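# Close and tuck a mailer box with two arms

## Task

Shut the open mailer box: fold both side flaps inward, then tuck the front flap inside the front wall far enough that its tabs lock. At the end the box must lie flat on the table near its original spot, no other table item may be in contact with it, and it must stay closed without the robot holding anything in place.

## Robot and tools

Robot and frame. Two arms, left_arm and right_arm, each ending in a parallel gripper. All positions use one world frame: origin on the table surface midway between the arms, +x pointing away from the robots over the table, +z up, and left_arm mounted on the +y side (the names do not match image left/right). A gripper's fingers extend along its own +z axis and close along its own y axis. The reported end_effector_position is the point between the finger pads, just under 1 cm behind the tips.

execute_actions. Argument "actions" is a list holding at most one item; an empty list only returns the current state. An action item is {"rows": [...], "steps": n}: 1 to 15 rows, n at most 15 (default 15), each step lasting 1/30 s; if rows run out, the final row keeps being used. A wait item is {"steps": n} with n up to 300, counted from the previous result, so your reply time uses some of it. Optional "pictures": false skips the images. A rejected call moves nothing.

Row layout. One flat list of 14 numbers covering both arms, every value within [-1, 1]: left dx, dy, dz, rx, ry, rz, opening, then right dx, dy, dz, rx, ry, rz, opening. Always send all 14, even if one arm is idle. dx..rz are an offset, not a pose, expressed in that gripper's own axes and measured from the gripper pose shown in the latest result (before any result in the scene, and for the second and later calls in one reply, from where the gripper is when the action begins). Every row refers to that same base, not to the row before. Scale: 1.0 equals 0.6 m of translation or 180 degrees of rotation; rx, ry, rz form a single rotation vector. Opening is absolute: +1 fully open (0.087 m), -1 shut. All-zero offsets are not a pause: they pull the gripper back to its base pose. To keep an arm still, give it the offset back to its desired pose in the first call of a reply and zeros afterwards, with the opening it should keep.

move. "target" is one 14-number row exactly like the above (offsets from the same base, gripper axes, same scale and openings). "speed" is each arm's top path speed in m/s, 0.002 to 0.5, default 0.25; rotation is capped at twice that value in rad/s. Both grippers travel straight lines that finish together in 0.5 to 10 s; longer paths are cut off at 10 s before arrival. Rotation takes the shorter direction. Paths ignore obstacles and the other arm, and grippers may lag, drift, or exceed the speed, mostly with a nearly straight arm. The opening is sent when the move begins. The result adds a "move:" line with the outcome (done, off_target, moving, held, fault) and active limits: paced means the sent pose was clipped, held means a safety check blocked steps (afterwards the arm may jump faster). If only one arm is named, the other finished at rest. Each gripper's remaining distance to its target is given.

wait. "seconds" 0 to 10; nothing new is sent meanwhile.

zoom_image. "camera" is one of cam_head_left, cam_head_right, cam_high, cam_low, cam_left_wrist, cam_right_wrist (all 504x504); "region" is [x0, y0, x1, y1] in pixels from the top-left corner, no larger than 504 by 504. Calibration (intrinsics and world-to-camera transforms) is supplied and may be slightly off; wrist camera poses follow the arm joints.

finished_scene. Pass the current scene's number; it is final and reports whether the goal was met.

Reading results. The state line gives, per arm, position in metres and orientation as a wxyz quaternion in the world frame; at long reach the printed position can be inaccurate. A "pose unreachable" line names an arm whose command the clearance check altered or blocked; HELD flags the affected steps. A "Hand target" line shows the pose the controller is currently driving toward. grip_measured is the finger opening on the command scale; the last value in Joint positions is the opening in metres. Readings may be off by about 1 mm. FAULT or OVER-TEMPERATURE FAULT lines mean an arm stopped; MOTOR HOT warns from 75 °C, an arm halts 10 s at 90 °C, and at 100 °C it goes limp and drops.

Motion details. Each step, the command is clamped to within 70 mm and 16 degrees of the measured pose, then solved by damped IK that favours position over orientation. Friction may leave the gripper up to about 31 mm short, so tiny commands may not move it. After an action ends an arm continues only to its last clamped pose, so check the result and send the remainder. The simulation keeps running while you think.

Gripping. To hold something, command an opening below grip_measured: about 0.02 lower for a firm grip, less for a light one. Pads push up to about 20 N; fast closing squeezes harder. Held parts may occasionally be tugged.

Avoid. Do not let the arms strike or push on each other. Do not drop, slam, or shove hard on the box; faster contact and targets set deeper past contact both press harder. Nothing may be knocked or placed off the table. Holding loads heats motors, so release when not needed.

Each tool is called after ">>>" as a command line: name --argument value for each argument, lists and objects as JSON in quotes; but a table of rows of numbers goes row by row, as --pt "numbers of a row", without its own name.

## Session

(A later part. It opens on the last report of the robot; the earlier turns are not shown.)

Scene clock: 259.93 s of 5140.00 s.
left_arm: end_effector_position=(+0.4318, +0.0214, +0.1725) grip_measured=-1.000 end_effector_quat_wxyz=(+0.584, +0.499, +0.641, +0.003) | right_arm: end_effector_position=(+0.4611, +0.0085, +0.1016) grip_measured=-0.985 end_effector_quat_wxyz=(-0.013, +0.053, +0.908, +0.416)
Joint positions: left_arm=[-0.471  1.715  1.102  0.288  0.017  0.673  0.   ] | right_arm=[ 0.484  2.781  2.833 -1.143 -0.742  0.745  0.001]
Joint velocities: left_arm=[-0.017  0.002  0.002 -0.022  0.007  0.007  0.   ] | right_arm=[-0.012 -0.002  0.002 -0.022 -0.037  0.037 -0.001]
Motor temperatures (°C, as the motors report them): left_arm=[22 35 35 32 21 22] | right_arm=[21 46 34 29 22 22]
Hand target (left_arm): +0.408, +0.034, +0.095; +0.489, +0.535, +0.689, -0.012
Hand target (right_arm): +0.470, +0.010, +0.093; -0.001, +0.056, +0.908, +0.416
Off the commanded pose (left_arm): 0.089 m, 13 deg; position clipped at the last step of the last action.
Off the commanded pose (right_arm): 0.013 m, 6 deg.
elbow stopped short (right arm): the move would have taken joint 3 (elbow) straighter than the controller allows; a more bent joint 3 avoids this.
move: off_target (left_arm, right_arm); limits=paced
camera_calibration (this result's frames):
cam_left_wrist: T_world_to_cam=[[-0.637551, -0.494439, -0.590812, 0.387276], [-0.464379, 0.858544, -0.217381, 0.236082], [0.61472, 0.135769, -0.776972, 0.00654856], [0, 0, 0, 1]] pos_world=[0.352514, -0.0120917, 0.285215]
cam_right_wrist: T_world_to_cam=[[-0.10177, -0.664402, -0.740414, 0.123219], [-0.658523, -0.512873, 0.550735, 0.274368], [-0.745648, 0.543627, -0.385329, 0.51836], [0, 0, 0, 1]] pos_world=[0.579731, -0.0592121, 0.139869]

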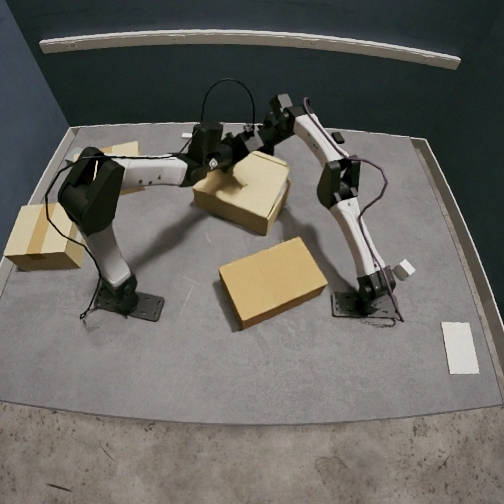

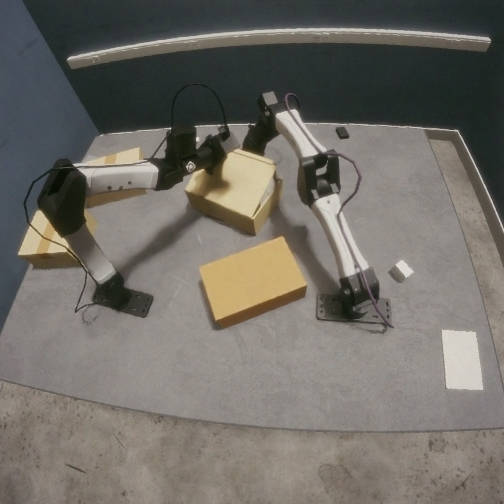

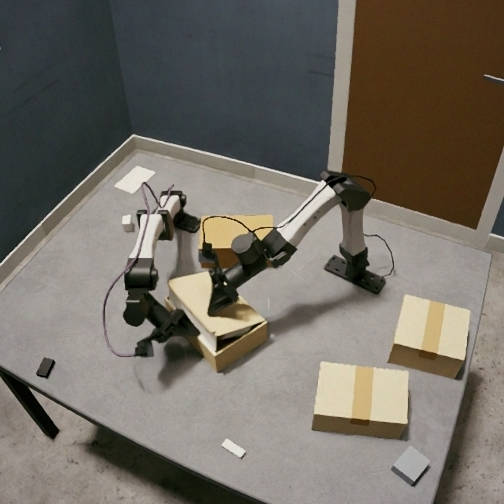

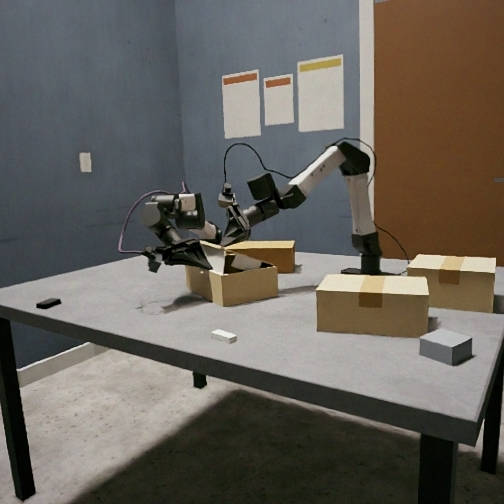

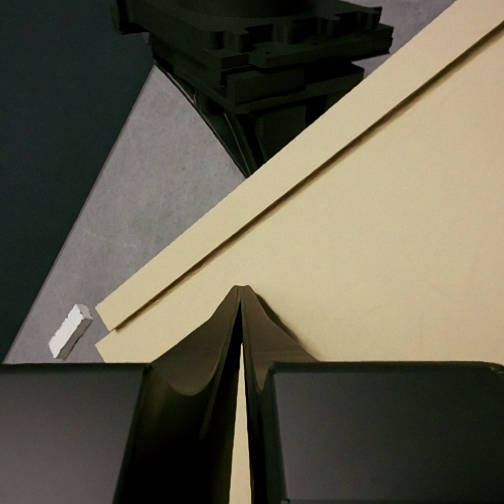

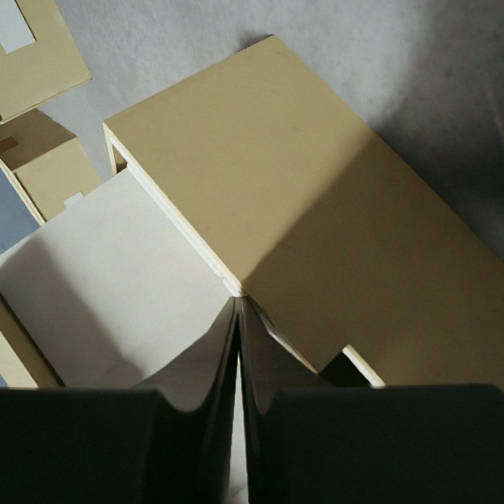

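>>> move --target '[0.03,-0.025,0.013,0,0,0,-1,-0.06,-0.08,-0.1,0,0,0,-1]' --speed 0.06

>>> move --target '[0.09,-0.07,0.04,0,0,0,-1,0,0,0,0,0,0,-1]' --speed 0.05

>>> zoom_image --camera "cam_high" --region '[110,200,330,380]'

Scene clock: 265.43 s of 5140.00 s.
left_arm: end_effector_position=(+0.4347, +0.0199, +0.1672) grip_measured=-1.000 end_effector_quat_wxyz=(+0.599, +0.492, +0.632, +0.005) | right_arm: end_effector_position=(+0.4867, -0.0631, +0.1050) grip_measured=-0.985 end_effector_quat_wxyz=(-0.010, +0.060, +0.898, +0.437)
Joint positions: left_arm=[-0.471  1.734  1.065  0.382  0.015  0.674  0.   ] | right_arm=[ 0.334  2.781  2.833 -1.229 -0.837  0.599  0.001]
Joint velocities: left_arm=[ 0.002  0.012 -0.017  0.007 -0.007  0.007  0.   ] | right_arm=[-0.032 -0.002  0.007  0.007 -0.022 -0.007 -0.   ]
Motor temperatures (°C, as the motors report them): left_arm=[22 35 35 32 21 22] | right_arm=[21 46 35 29 22 22]
Hand target (left_arm): +0.431, +0.021, +0.148; +0.583, +0.499, +0.641, +0.003
Hand target (right_arm): +0.489, -0.071, +0.103; -0.001, +0.060, +0.904, +0.423
Off the commanded pose (left_arm): 0.020 m, 2 deg.
Off the commanded pose (right_arm): 0.009 m, 3 deg.
elbow stopped short (right arm): the move would have taken joint 3 (elbow) straighter than the controller allows; a more bent joint 3 avoids this.
After step 90, 0.70 s passed at rest.
move: off_target (left_arm, right_arm)
camera_calibration (this result's frames):
cam_left_wrist: T_world_to_cam=[[-0.618118, -0.508018, -0.599874, 0.378542], [-0.458692, 0.852822, -0.249591, 0.240662], [0.638382, 0.120881, -0.760168, -0.0119084], [0, 0, 0, 1]] pos_world=[0.351975, -0.0114966, 0.278092]
cam_right_wrist: T_world_to_cam=[[-0.110531, -0.627812, -0.770477, 0.0905667], [-0.667438, -0.527521, 0.525592, 0.258652], [-0.736416, 0.572341, -0.360718, 0.572484], [0, 0, 0, 1]] pos_world=[0.604231, -0.134352, 0.140339]

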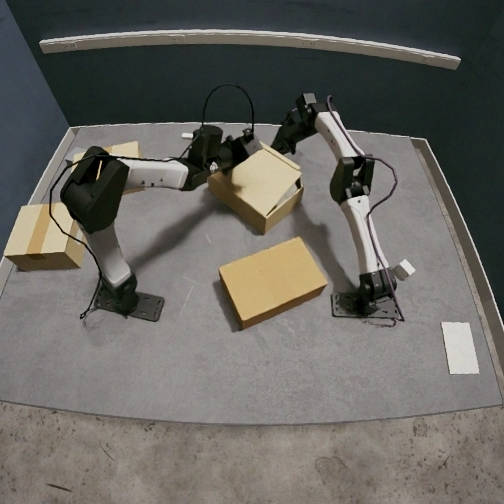

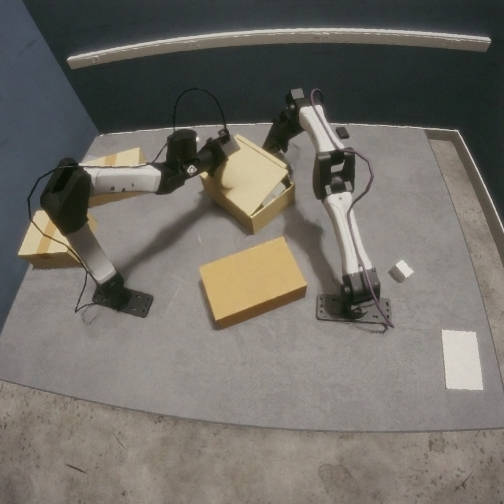

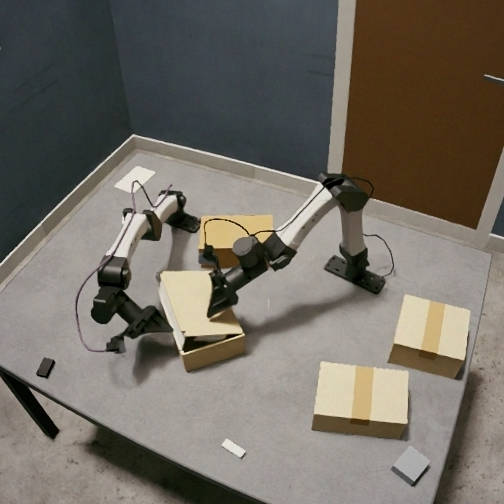

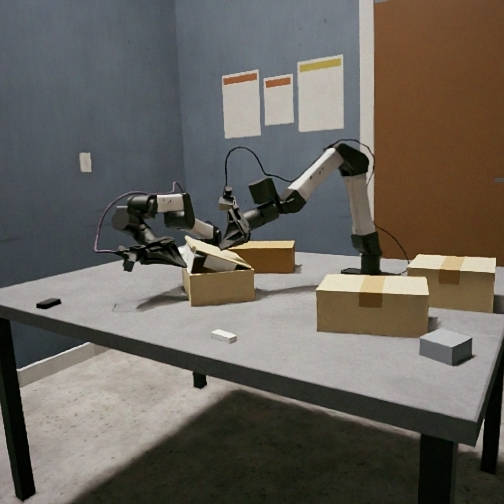

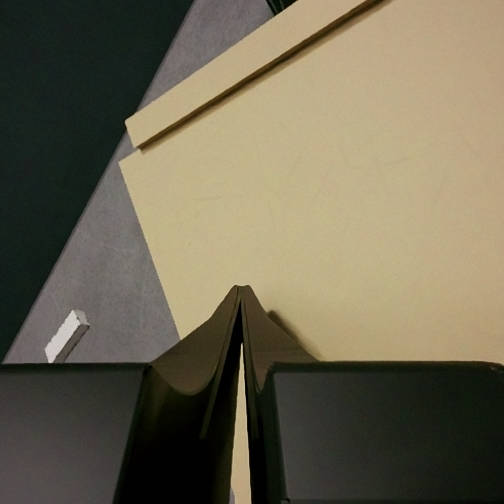

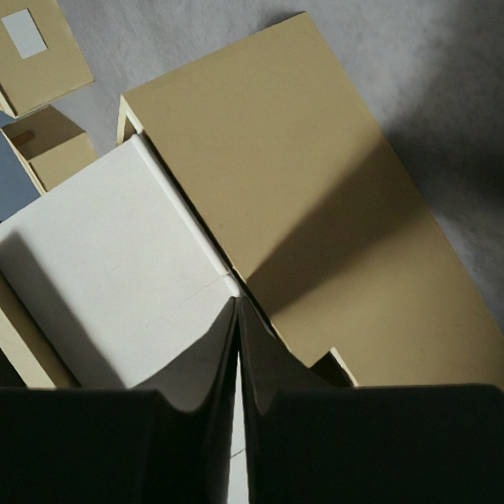

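Scene clock: 267.20 s of 5140.00 s.
left_arm: end_effector_position=(+0.4474, +0.0115, +0.1541) grip_measured=-1.000 end_effector_quat_wxyz=(+0.660, +0.462, +0.592, +0.009) | right_arm: end_effector_position=(+0.4869, -0.0632, +0.1048) grip_measured=-0.985 end_effector_quat_wxyz=(-0.010, +0.060, +0.898, +0.436)
Joint positions: left_arm=[-0.471  1.843  0.97   0.744  0.01   0.677  0.   ] | right_arm=[ 0.334  2.781  2.833 -1.229 -0.836  0.599  0.001]
Joint velocities: left_arm=[-0.017  0.017  0.012  0.007  0.022  0.007  0.   ] | right_arm=[-0.017 -0.007 -0.002 -0.022 -0.007  0.081 -0.   ]
Motor temperatures (°C, as the motors report them): left_arm=[22 35 35 32 21 22] | right_arm=[21 47 35 29 22 22]
Hand target (left_arm): +0.435, +0.019, +0.097; +0.599, +0.492, +0.632, +0.005
Hand target (right_arm): +0.487, -0.063, +0.105; -0.010, +0.060, +0.898, +0.437
Off the commanded pose (left_arm): 0.060 m, 9 deg.
Off the commanded pose (right_arm): 0.000 m, 0 deg.
move: off_target (left_arm)
camera_calibration (this result's frames):
cam_left_wrist: T_world_to_cam=[[-0.536803, -0.565774, -0.625893, 0.342617], [-0.420977, 0.822505, -0.382445, 0.254277], [0.731178, 0.0581888, -0.679701, -0.0822038], [0, 0, 0, 1]] pos_world=[0.351068, -0.010517, 0.255814]
cam_right_wrist: T_world_to_cam=[[-0.110589, -0.628788, -0.769673, 0.0902273], [-0.667958, -0.526421, 0.526036, 0.259056], [-0.735936, 0.572283, -0.361787, 0.572447], [0, 0, 0, 1]] pos_world=[0.604301, -0.134495, 0.140277]

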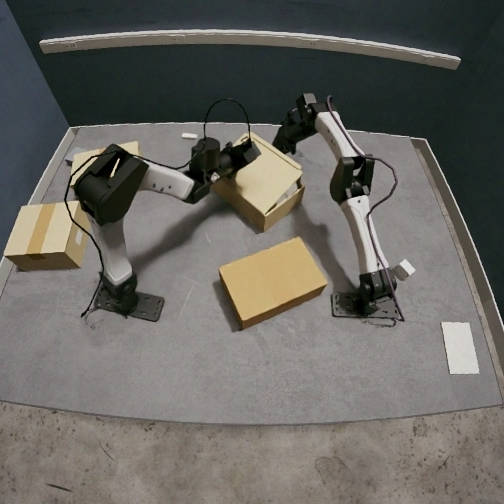

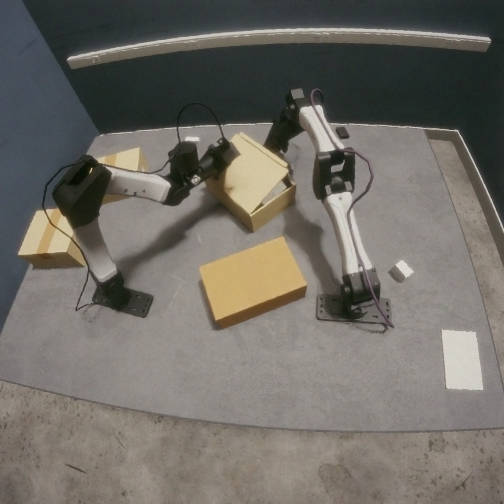

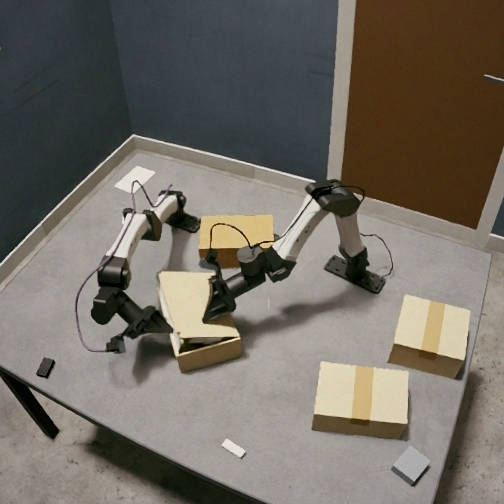

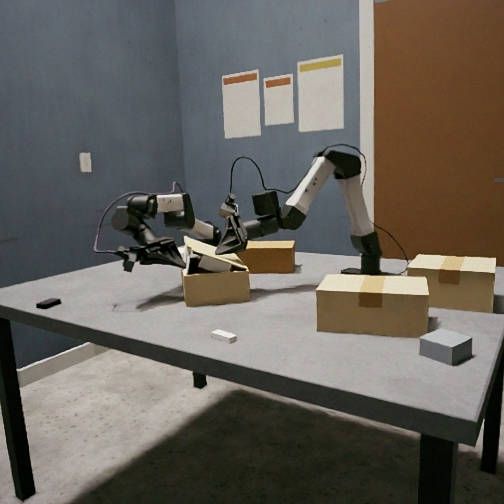

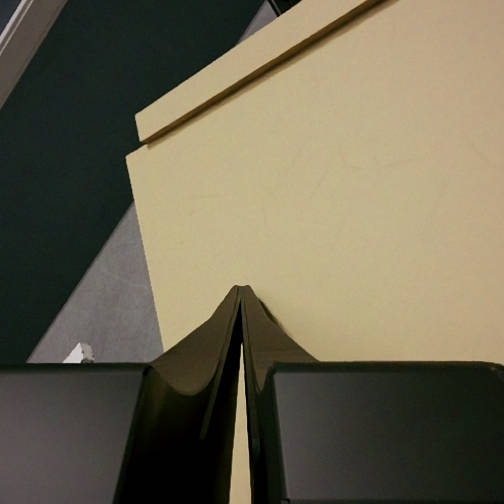

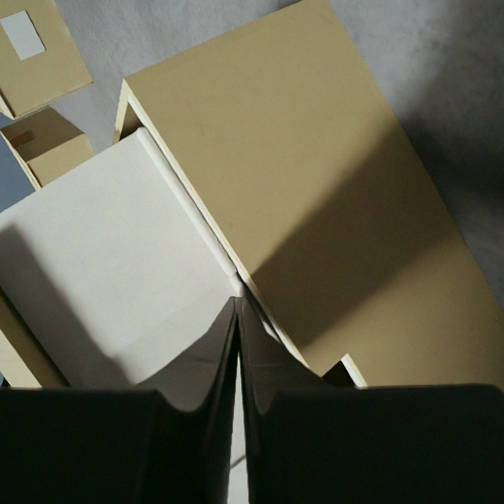

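Region (110, 200, 330, 380) of cam_high's 504x504 image, scaled by 2.291, with more detail than that image has; it fills the top 412 rows of this view, and the rest is white.

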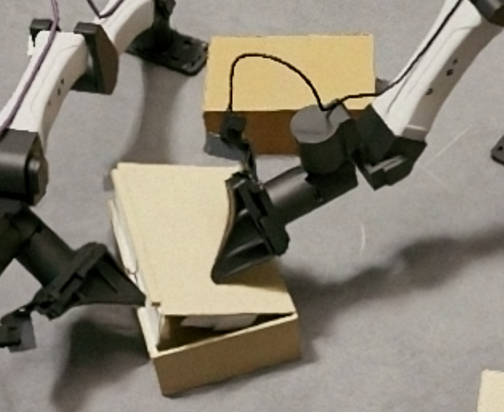

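>>> move --target '[-0.125,-0.01,0.04,0.22,0.28,0,-1,0,0,-0.03,-0.13,0,0,-1]' --speed 0.1

>>> zoom_image --camera "cam_high" --region '[80,200,300,380]'

>>> zoom_image --camera "cam_low" --region '[90,130,340,310]'

Scene clock: 280.33 s of 5140.00 s.
left_arm: end_effector_position=(+0.4425, -0.0412, +0.2067) grip_measured=-1.000 end_effector_quat_wxyz=(+0.334, +0.586, +0.738, -0.005) | right_arm: end_effector_position=(+0.4847, -0.0741, +0.1056) grip_measured=-0.985 end_effector_quat_wxyz=(-0.004, +0.062, +0.795, +0.603)
Joint positions: left_arm=[-0.559  2.486  2.867 -1.271 -0.026  0.625  0.   ] | right_arm=[ 0.262  2.465  1.918 -0.236 -1.174  0.911  0.001]
Joint velocities: left_arm=[-0.017  0.007 -0.002 -0.095  0.066  0.022  0.   ] | right_arm=[ 0.007 -0.012 -0.012  0.066 -0.007  0.095  0.001]
Motor temperatures (°C, as the motors report them): left_arm=[22 36 35 31 21 22] | right_arm=[21 49 34 29 22 22]
Hand target (left_arm): +0.440, -0.046, +0.203; +0.332, +0.592, +0.735, -0.007
Hand target (right_arm): +0.485, -0.078, +0.115; +0.004, +0.060, +0.791, +0.608
Off the commanded pose (left_arm): 0.007 m, 21 deg; orientation clipped at the last step of the last action.
Off the commanded pose (right_arm): 0.011 m, 1 deg.
elbow stopped short (left arm): the move would have taken joint 3 (elbow) straighter than the controller allows; a more bent joint 3 avoids this.
After step 90, 4.27 s passed at rest.
move: off_target (left_arm, right_arm); limits=paced
camera_calibration (this result's frames):
cam_left_wrist: T_world_to_cam=[[-0.871183, -0.304442, -0.38517, 0.452001], [-0.427711, 0.855806, 0.290965, 0.180825], [0.241049, 0.418225, -0.875776, 0.232454], [0, 0, 0, 1]] pos_world=[0.415084, -0.11436, 0.325061]
cam_right_wrist: T_world_to_cam=[[-0.0983718, -0.28531, -0.953374, 0.12265], [-0.693819, -0.667119, 0.271234, 0.280479], [-0.713399, 0.68815, -0.132327, 0.550746], [0, 0, 0, 1]] pos_world=[0.599569, -0.15689, 0.113735]

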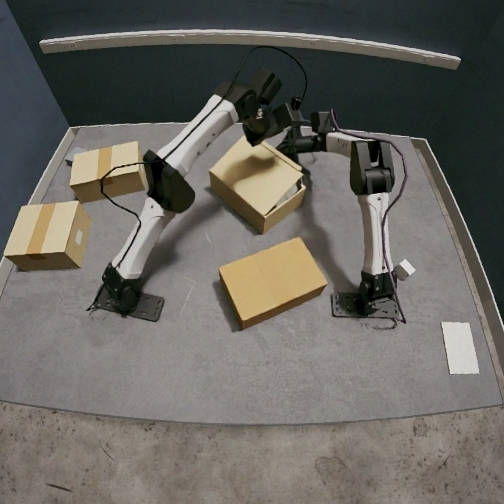

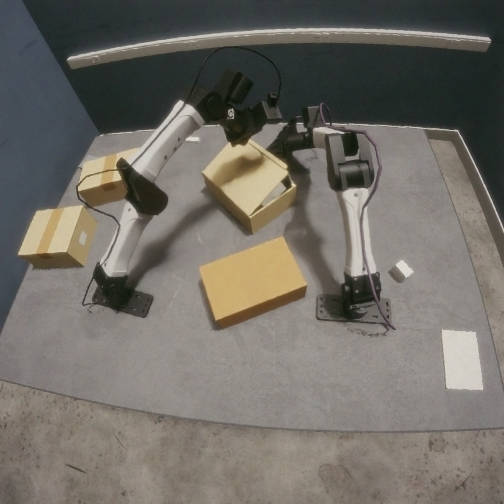

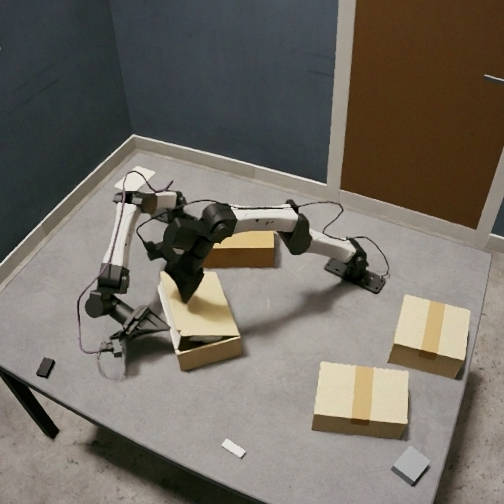

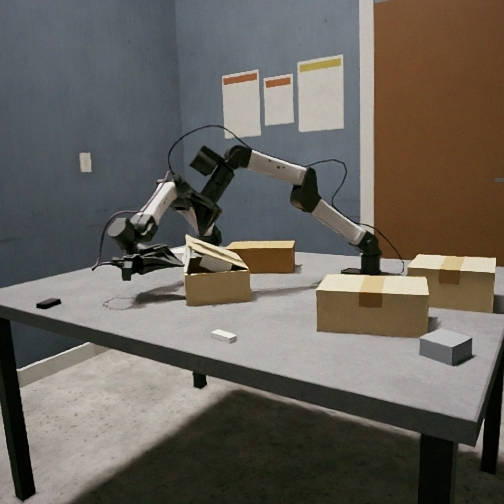

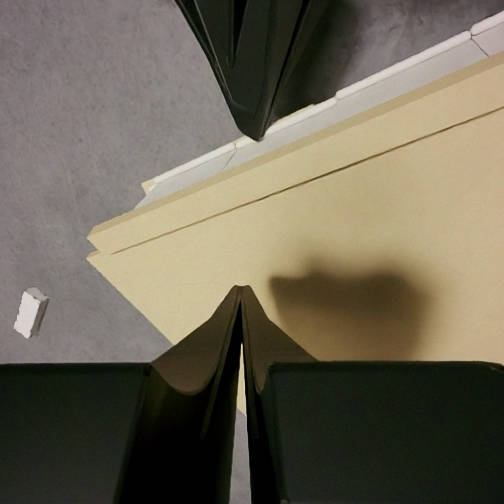

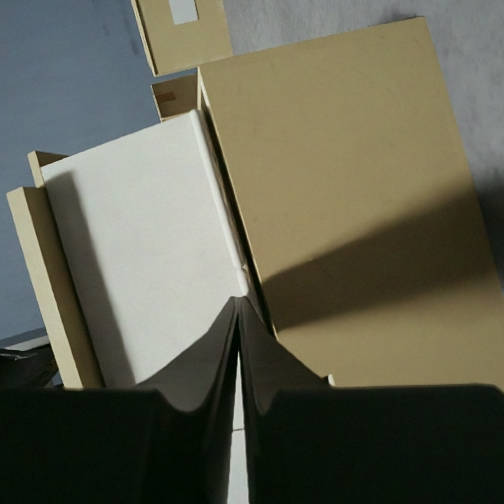

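Region (80, 200, 300, 380) of cam_high's 504x504 image, scaled by 2.291, with more detail than that image has; it fills the top 412 rows of this view, and the rest is white.

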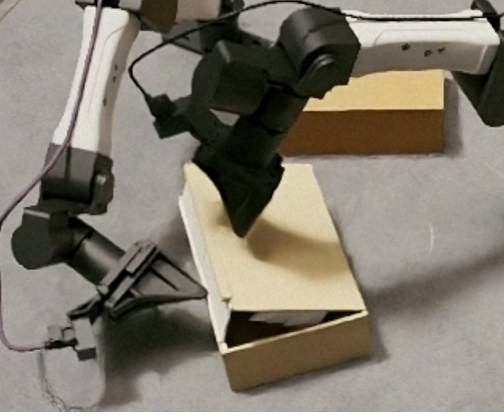

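Region (90, 130, 340, 310) of cam_low's 504x504 image, scaled by 2.016, with more detail than that image has; it fills the top 363 rows of this view, and the rest is white.

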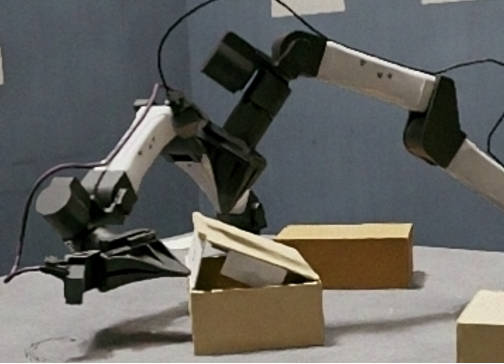

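>>> move --target '[0.03,-0.022,0.045,0,0,0,-1,0,0,0,0,0,0,-1]' --speed 0.05

>>> move --target '[0,0,0,0,0,0,-1,0.05,0.007,0.042,0,0,0,-1]' --speed 0.04

>>> move --target '[0.035,-0.027,0.055,0,0,0,-1,0,0,0,0,0,0,-1]' --speed 0.04

>>> zoom_image --camera "cam_low" --region '[90,130,340,310]'

Scene clock: 285.10 s of 5140.00 s.
left_arm: end_effector_position=(+0.4439, -0.0424, +0.1790) grip_measured=-1.000 end_effector_quat_wxyz=(+0.340, +0.585, +0.736, -0.005) | right_arm: end_effector_position=(+0.4850, -0.0741, +0.1062) grip_measured=-0.985 end_effector_quat_wxyz=(-0.003, +0.062, +0.794, +0.604)
Joint positions: left_arm=[-0.559  2.292  2.375 -0.96  -0.026  0.625  0.   ] | right_arm=[ 0.262  2.465  1.916 -0.229 -1.176  0.916  0.001]
Joint velocities: left_arm=[-0.007  0.007 -0.007 -0.022 -0.007 -0.066  0.   ] | right_arm=[ 0.012  0.012 -0.012 -0.037 -0.022 -0.066  0.001]
Motor temperatures (°C, as the motors report them): left_arm=[22 38 35 31 21 22] | right_arm=[21 50 34 29 22 22]
Hand target (left_arm): +0.443, -0.041, +0.172; +0.334, +0.586, +0.738, -0.005
Hand target (right_arm): +0.485, -0.074, +0.105; -0.004, +0.062, +0.795, +0.603
Off the commanded pose (left_arm): 0.008 m, 1 deg.
Off the commanded pose (right_arm): 0.001 m, 0 deg.
After step 90, 0.40 s passed at rest.
move: done
camera_calibration (this result's frames):
cam_left_wrist: T_world_to_cam=[[-0.867421, -0.307787, -0.390957, 0.441429], [-0.430475, 0.858264, 0.279419, 0.193983], [0.249543, 0.410671, -0.876971, 0.204527], [0, 0, 0, 1]] pos_world=[0.415372, -0.114616, 0.297742]
cam_right_wrist: T_world_to_cam=[[-0.0975875, -0.28222, -0.954373, 0.123188], [-0.694117, -0.667919, 0.268487, 0.280925], [-0.713217, 0.688648, -0.130713, 0.550828], [0, 0, 0, 1]] pos_world=[0.599877, -0.156925, 0.114143]

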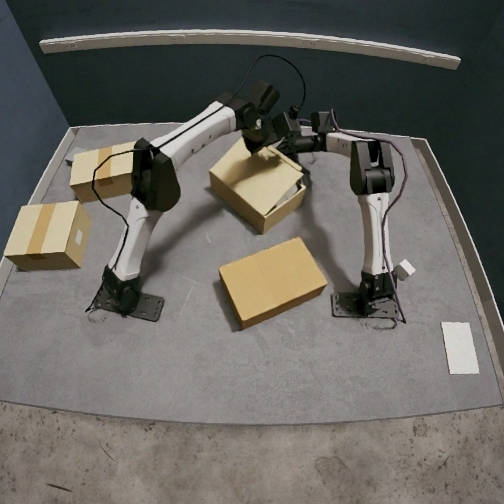

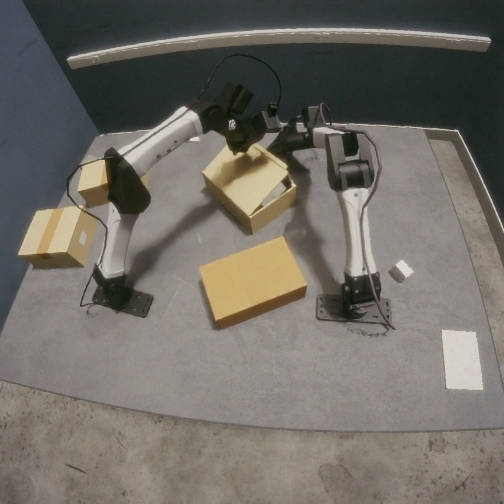

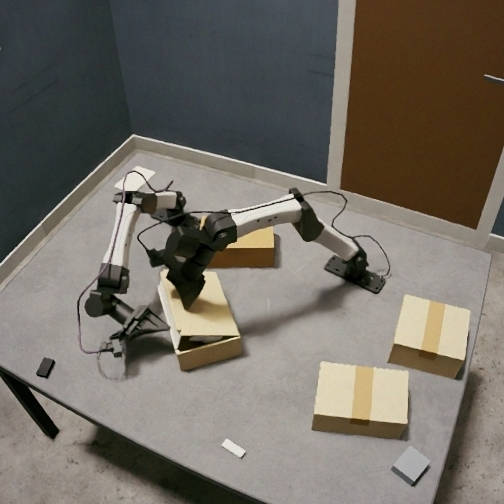

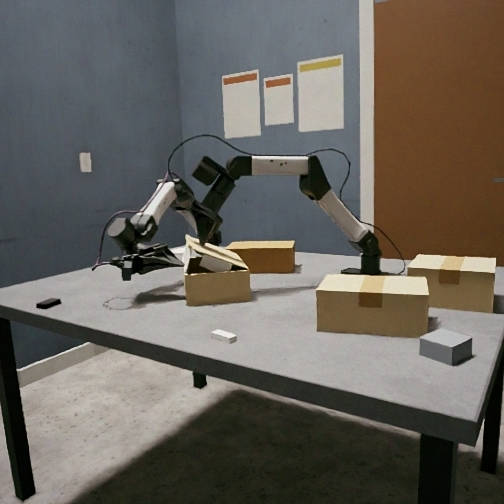

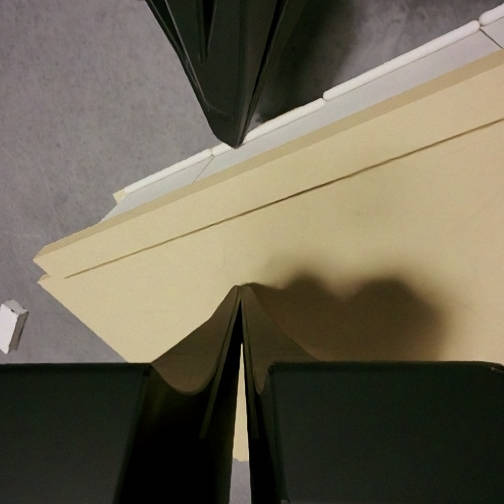

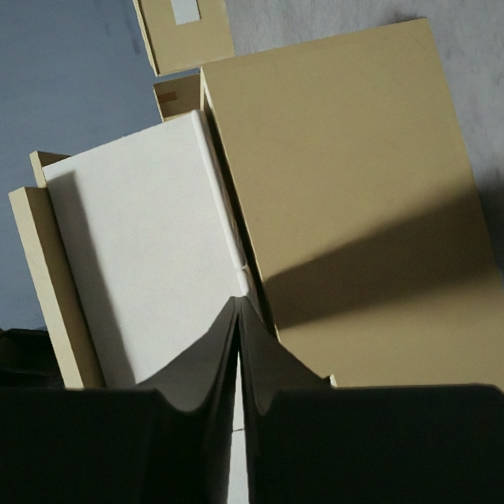

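Scene clock: 286.40 s of 5140.00 s.
left_arm: end_effector_position=(+0.4440, -0.0425, +0.1790) grip_measured=-1.000 end_effector_quat_wxyz=(+0.341, +0.585, +0.736, -0.005) | right_arm: end_effector_position=(+0.4599, -0.0498, +0.1004) grip_measured=-0.985 end_effector_quat_wxyz=(-0.011, +0.063, +0.795, +0.604)
Joint positions: left_arm=[-0.559  2.292  2.375 -0.959 -0.026  0.625  0.   ] | right_arm=[ 0.32   2.399  1.751 -0.059 -1.141  1.008  0.001]
Joint velocities: left_arm=[-0.017 -0.007  0.007 -0.037 -0.007 -0.022  0.   ] | right_arm=[-0.012 -0.007 -0.007 -0.037 -0.022  0.066  0.001]
Motor temperatures (°C, as the motors report them): left_arm=[22 39 35 31 21 22] | right_arm=[21 50 34 29 22 22]
Hand target (left_arm): +0.444, -0.042, +0.179; +0.340, +0.585, +0.736, -0.005
Hand target (right_arm): +0.457, -0.046, +0.105; -0.004, +0.061, +0.795, +0.603
Off the commanded pose (left_arm): 0.000 m, 0 deg.
Off the commanded pose (right_arm): 0.007 m, 1 deg.
move: done
camera_calibration (this result's frames):
cam_left_wrist: T_world_to_cam=[[-0.86731, -0.307886, -0.391127, 0.441462], [-0.430555, 0.858334, 0.279079, 0.194141], [0.249793, 0.410449, -0.877003, 0.204464], [0, 0, 0, 1]] pos_world=[0.415398, -0.11464, 0.297803]
cam_right_wrist: T_world_to_cam=[[-0.109121, -0.282811, -0.952948, 0.127176], [-0.685726, -0.672621, 0.278139, 0.276247], [-0.719633, 0.683812, -0.120534, 0.517159], [0, 0, 0, 1]] pos_world=[0.575472, -0.131864, 0.106693]

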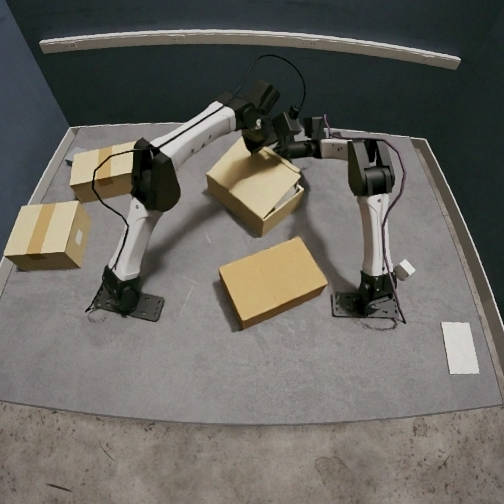

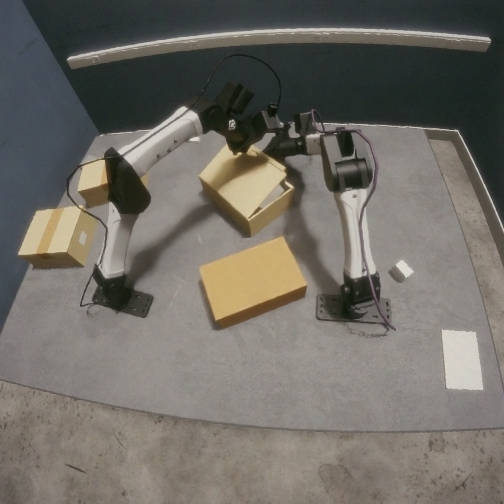

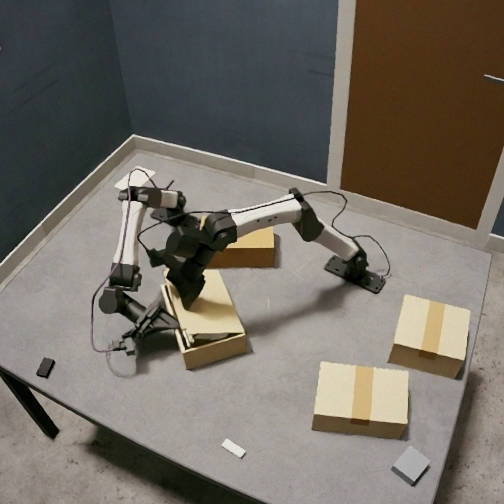

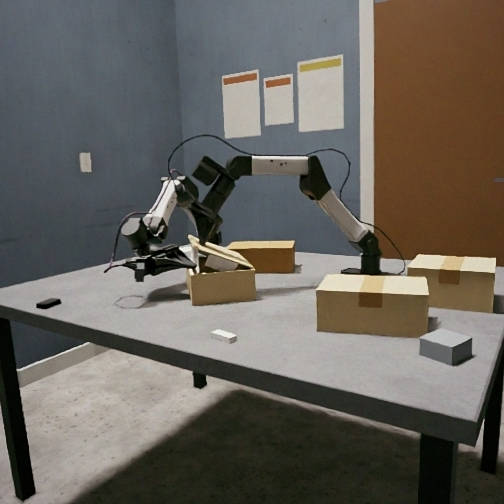

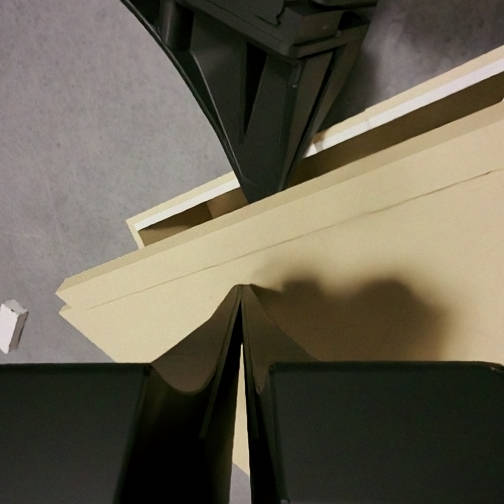

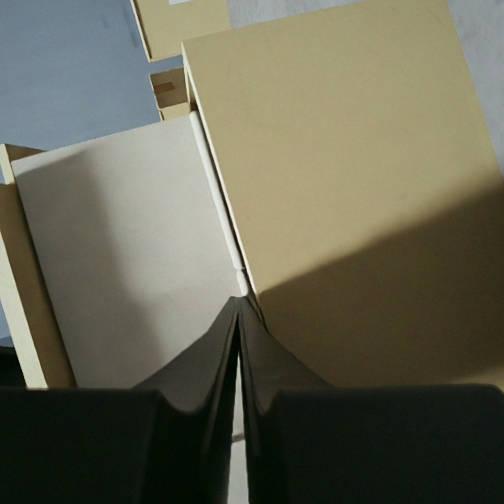

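Scene clock: 287.77 s of 5140.00 s.
left_arm: end_effector_position=(+0.4508, -0.0476, +0.1756) grip_measured=-1.000 end_effector_quat_wxyz=(+0.383, +0.573, +0.724, -0.006) | right_arm: end_effector_position=(+0.4610, -0.0498, +0.0996) grip_measured=-0.985 end_effector_quat_wxyz=(-0.009, +0.065, +0.796, +0.602)
Joint positions: left_arm=[-0.559  2.203  2.157 -0.74  -0.03   0.625  0.   ] | right_arm=[ 0.32   2.399  1.751 -0.059 -1.134  1.008  0.001]
Joint velocities: left_arm=[-0.017 -0.012 -0.022  0.066  0.007  0.022  0.   ] | right_arm=[-0.007  0.002 -0.017  0.051 -0.037 -0.037 -0.001]
Motor temperatures (°C, as the motors report them): left_arm=[22 39 35 31 21 22] | right_arm=[21 50 34 30 22 22]
Hand target (left_arm): +0.444, -0.042, +0.138; +0.340, +0.585, +0.736, -0.005
Hand target (right_arm): +0.460, -0.050, +0.100; -0.011, +0.063, +0.795, +0.604
Off the commanded pose (left_arm): 0.040 m, 5 deg.
Off the commanded pose (right_arm): 0.001 m, 0 deg.
move: off_target (left_arm)
camera_calibration (this result's frames):
cam_left_wrist: T_world_to_cam=[[-0.837605, -0.334197, -0.432123, 0.43703], [-0.449694, 0.870939, 0.198094, 0.225886], [0.31015, 0.360248, -0.879789, 0.172707], [0, 0, 0, 1]] pos_world=[0.414073, -0.112896, 0.29605]
cam_right_wrist: T_world_to_cam=[[-0.109125, -0.286426, -0.951867, 0.126244], [-0.689878, -0.667594, 0.279976, 0.279146], [-0.715654, 0.687225, -0.124748, 0.516581], [0, 0, 0, 1]] pos_world=[0.576047, -0.132491, 0.106456]

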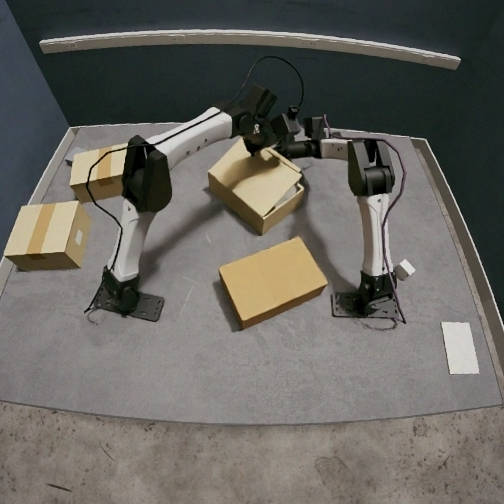

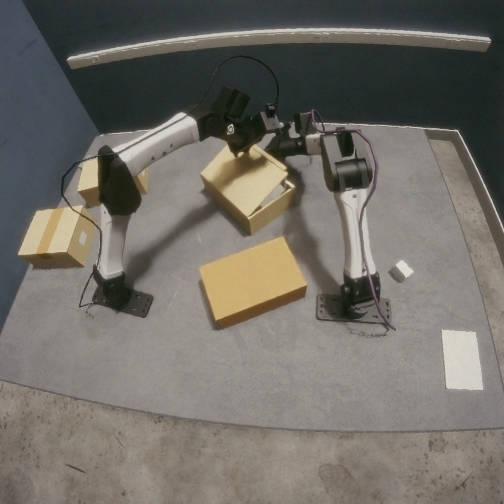

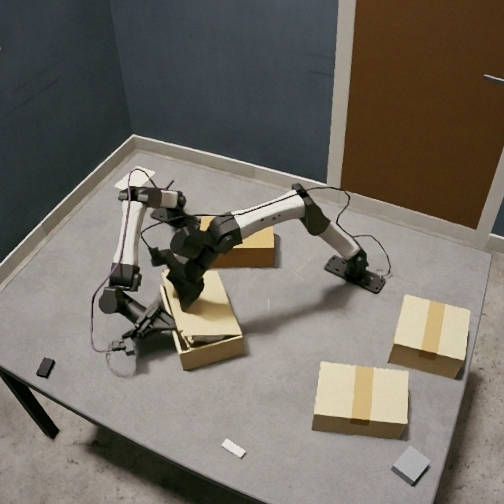

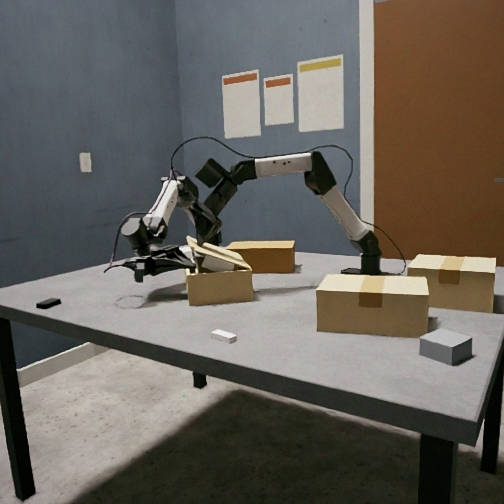

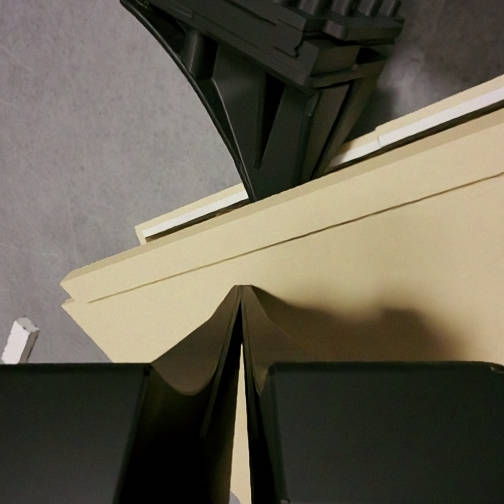

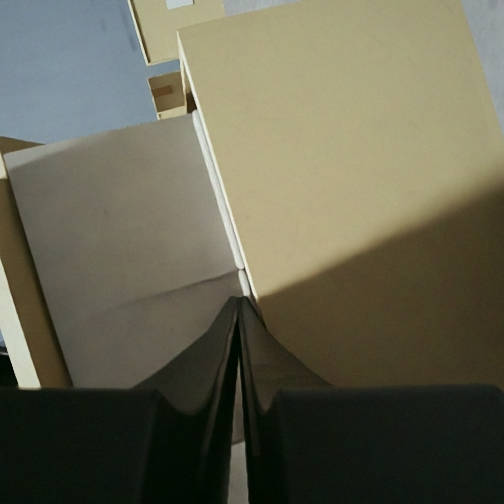

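Region (90, 130, 340, 310) of cam_low's 504x504 image, scaled by 2.016, with more detail than that image has; it fills the top 363 rows of this view, and the rest is white.

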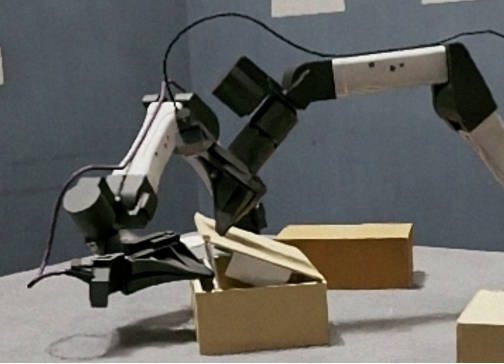

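>>> zoom_image --camera "cam_head_right" --region '[190,120,320,240]'

Region (190, 120, 320, 240) of cam_head_right's 504x504 image, scaled by 3.877, with more detail than that image has; it fills the top 465 rows of this view, and the rest is white.

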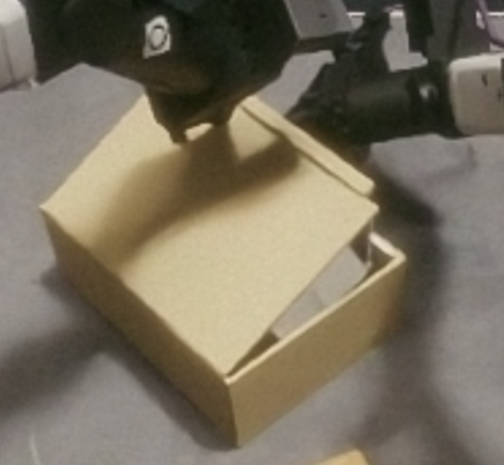

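>>> move --target '[0.035,-0.03,0.05,0,0,0,-1,-0.028,0,-0.022,0,0,0,-1]' --speed 0.02

>>> zoom_image --camera "cam_low" --region '[90,130,340,310]'

Scene clock: 294.17 s of 5140.00 s.
left_arm: end_effector_position=(+0.4616, -0.0553, +0.1780) grip_measured=-1.000 end_effector_quat_wxyz=(+0.432, +0.558, +0.709, -0.005) | right_arm: end_effector_position=(+0.4757, -0.0628, +0.1026) grip_measured=-0.985 end_effector_quat_wxyz=(-0.003, +0.068, +0.797, +0.601)
Joint positions: left_arm=[-0.559  2.154  2.018 -0.542 -0.038  0.625  0.   ] | right_arm=[ 0.288  2.43   1.833 -0.143 -1.145  0.967  0.001]
Joint velocities: left_arm=[-0.012 -0.007  0.012 -0.007 -0.007  0.066  0.   ] | right_arm=[ 0.007  0.002  0.007 -0.095  0.066  0.037 -0.001]
Motor temperatures (°C, as the motors report them): left_arm=[22 40 35 31 21 22] | right_arm=[21 50 34 30 22 22]
Hand target (left_arm): +0.451, -0.049, +0.136; +0.383, +0.573, +0.724, -0.006
Hand target (right_arm): +0.477, -0.064, +0.102; -0.008, +0.065, +0.795, +0.603
Off the commanded pose (left_arm): 0.045 m, 6 deg.
Off the commanded pose (right_arm): 0.002 m, 1 deg.
After step 90, 1.13 s passed at rest.
move: off_target (left_arm)
camera_calibration (this result's frames):
cam_left_wrist: T_world_to_cam=[[-0.79712, -0.369934, -0.477231, 0.431957], [-0.467737, 0.878128, 0.100565, 0.263033], [0.381867, 0.303381, -0.873005, 0.136805], [0, 0, 0, 1]] pos_world=[0.41511, -0.112685, 0.299123]
cam_right_wrist: T_world_to_cam=[[-0.10647, -0.289241, -0.951317, 0.125553], [-0.69924, -0.65843, 0.278449, 0.28498], [-0.706914, 0.694845, -0.132146, 0.533478], [0, 0, 0, 1]] pos_world=[0.589761, -0.14673, 0.110586]

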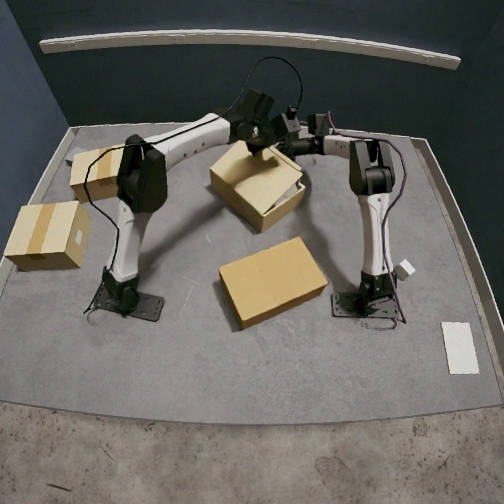

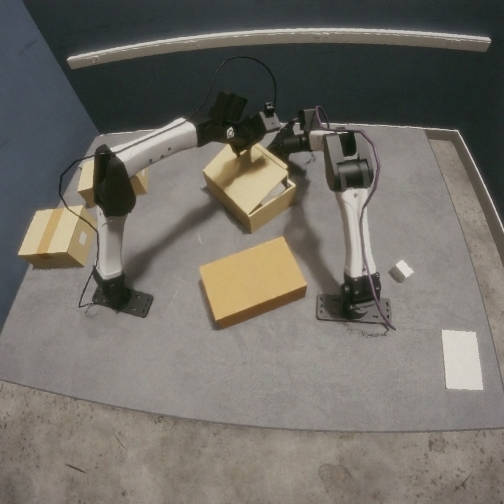

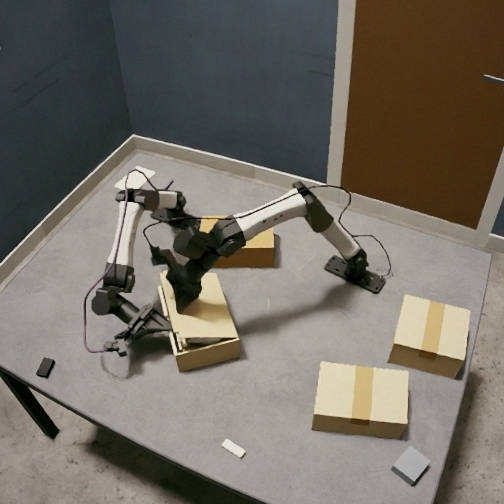

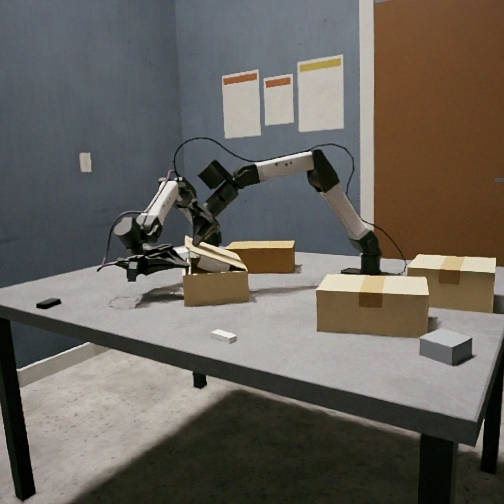

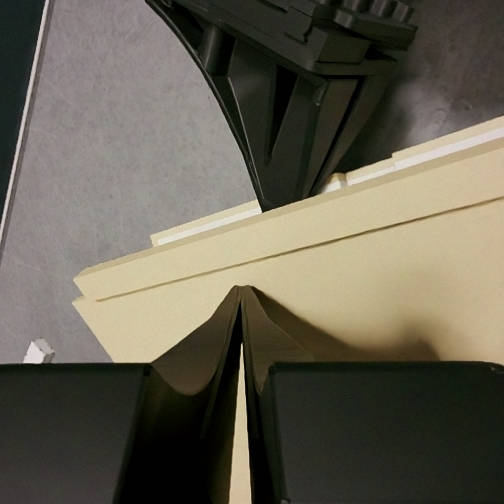

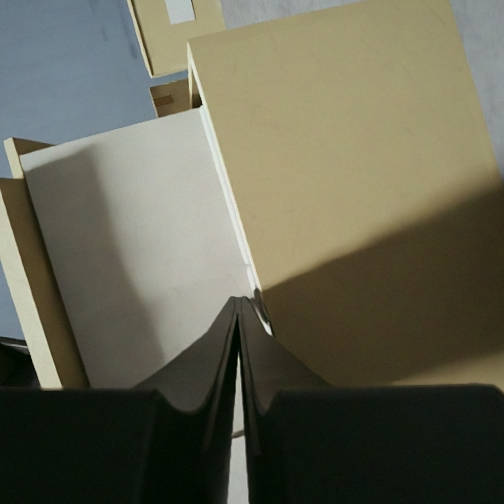

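Region (90, 130, 340, 310) of cam_low's 504x504 image, scaled by 2.016, with more detail than that image has; it fills the top 363 rows of this view, and the rest is white.

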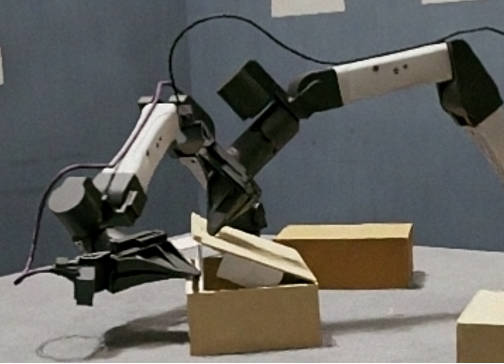

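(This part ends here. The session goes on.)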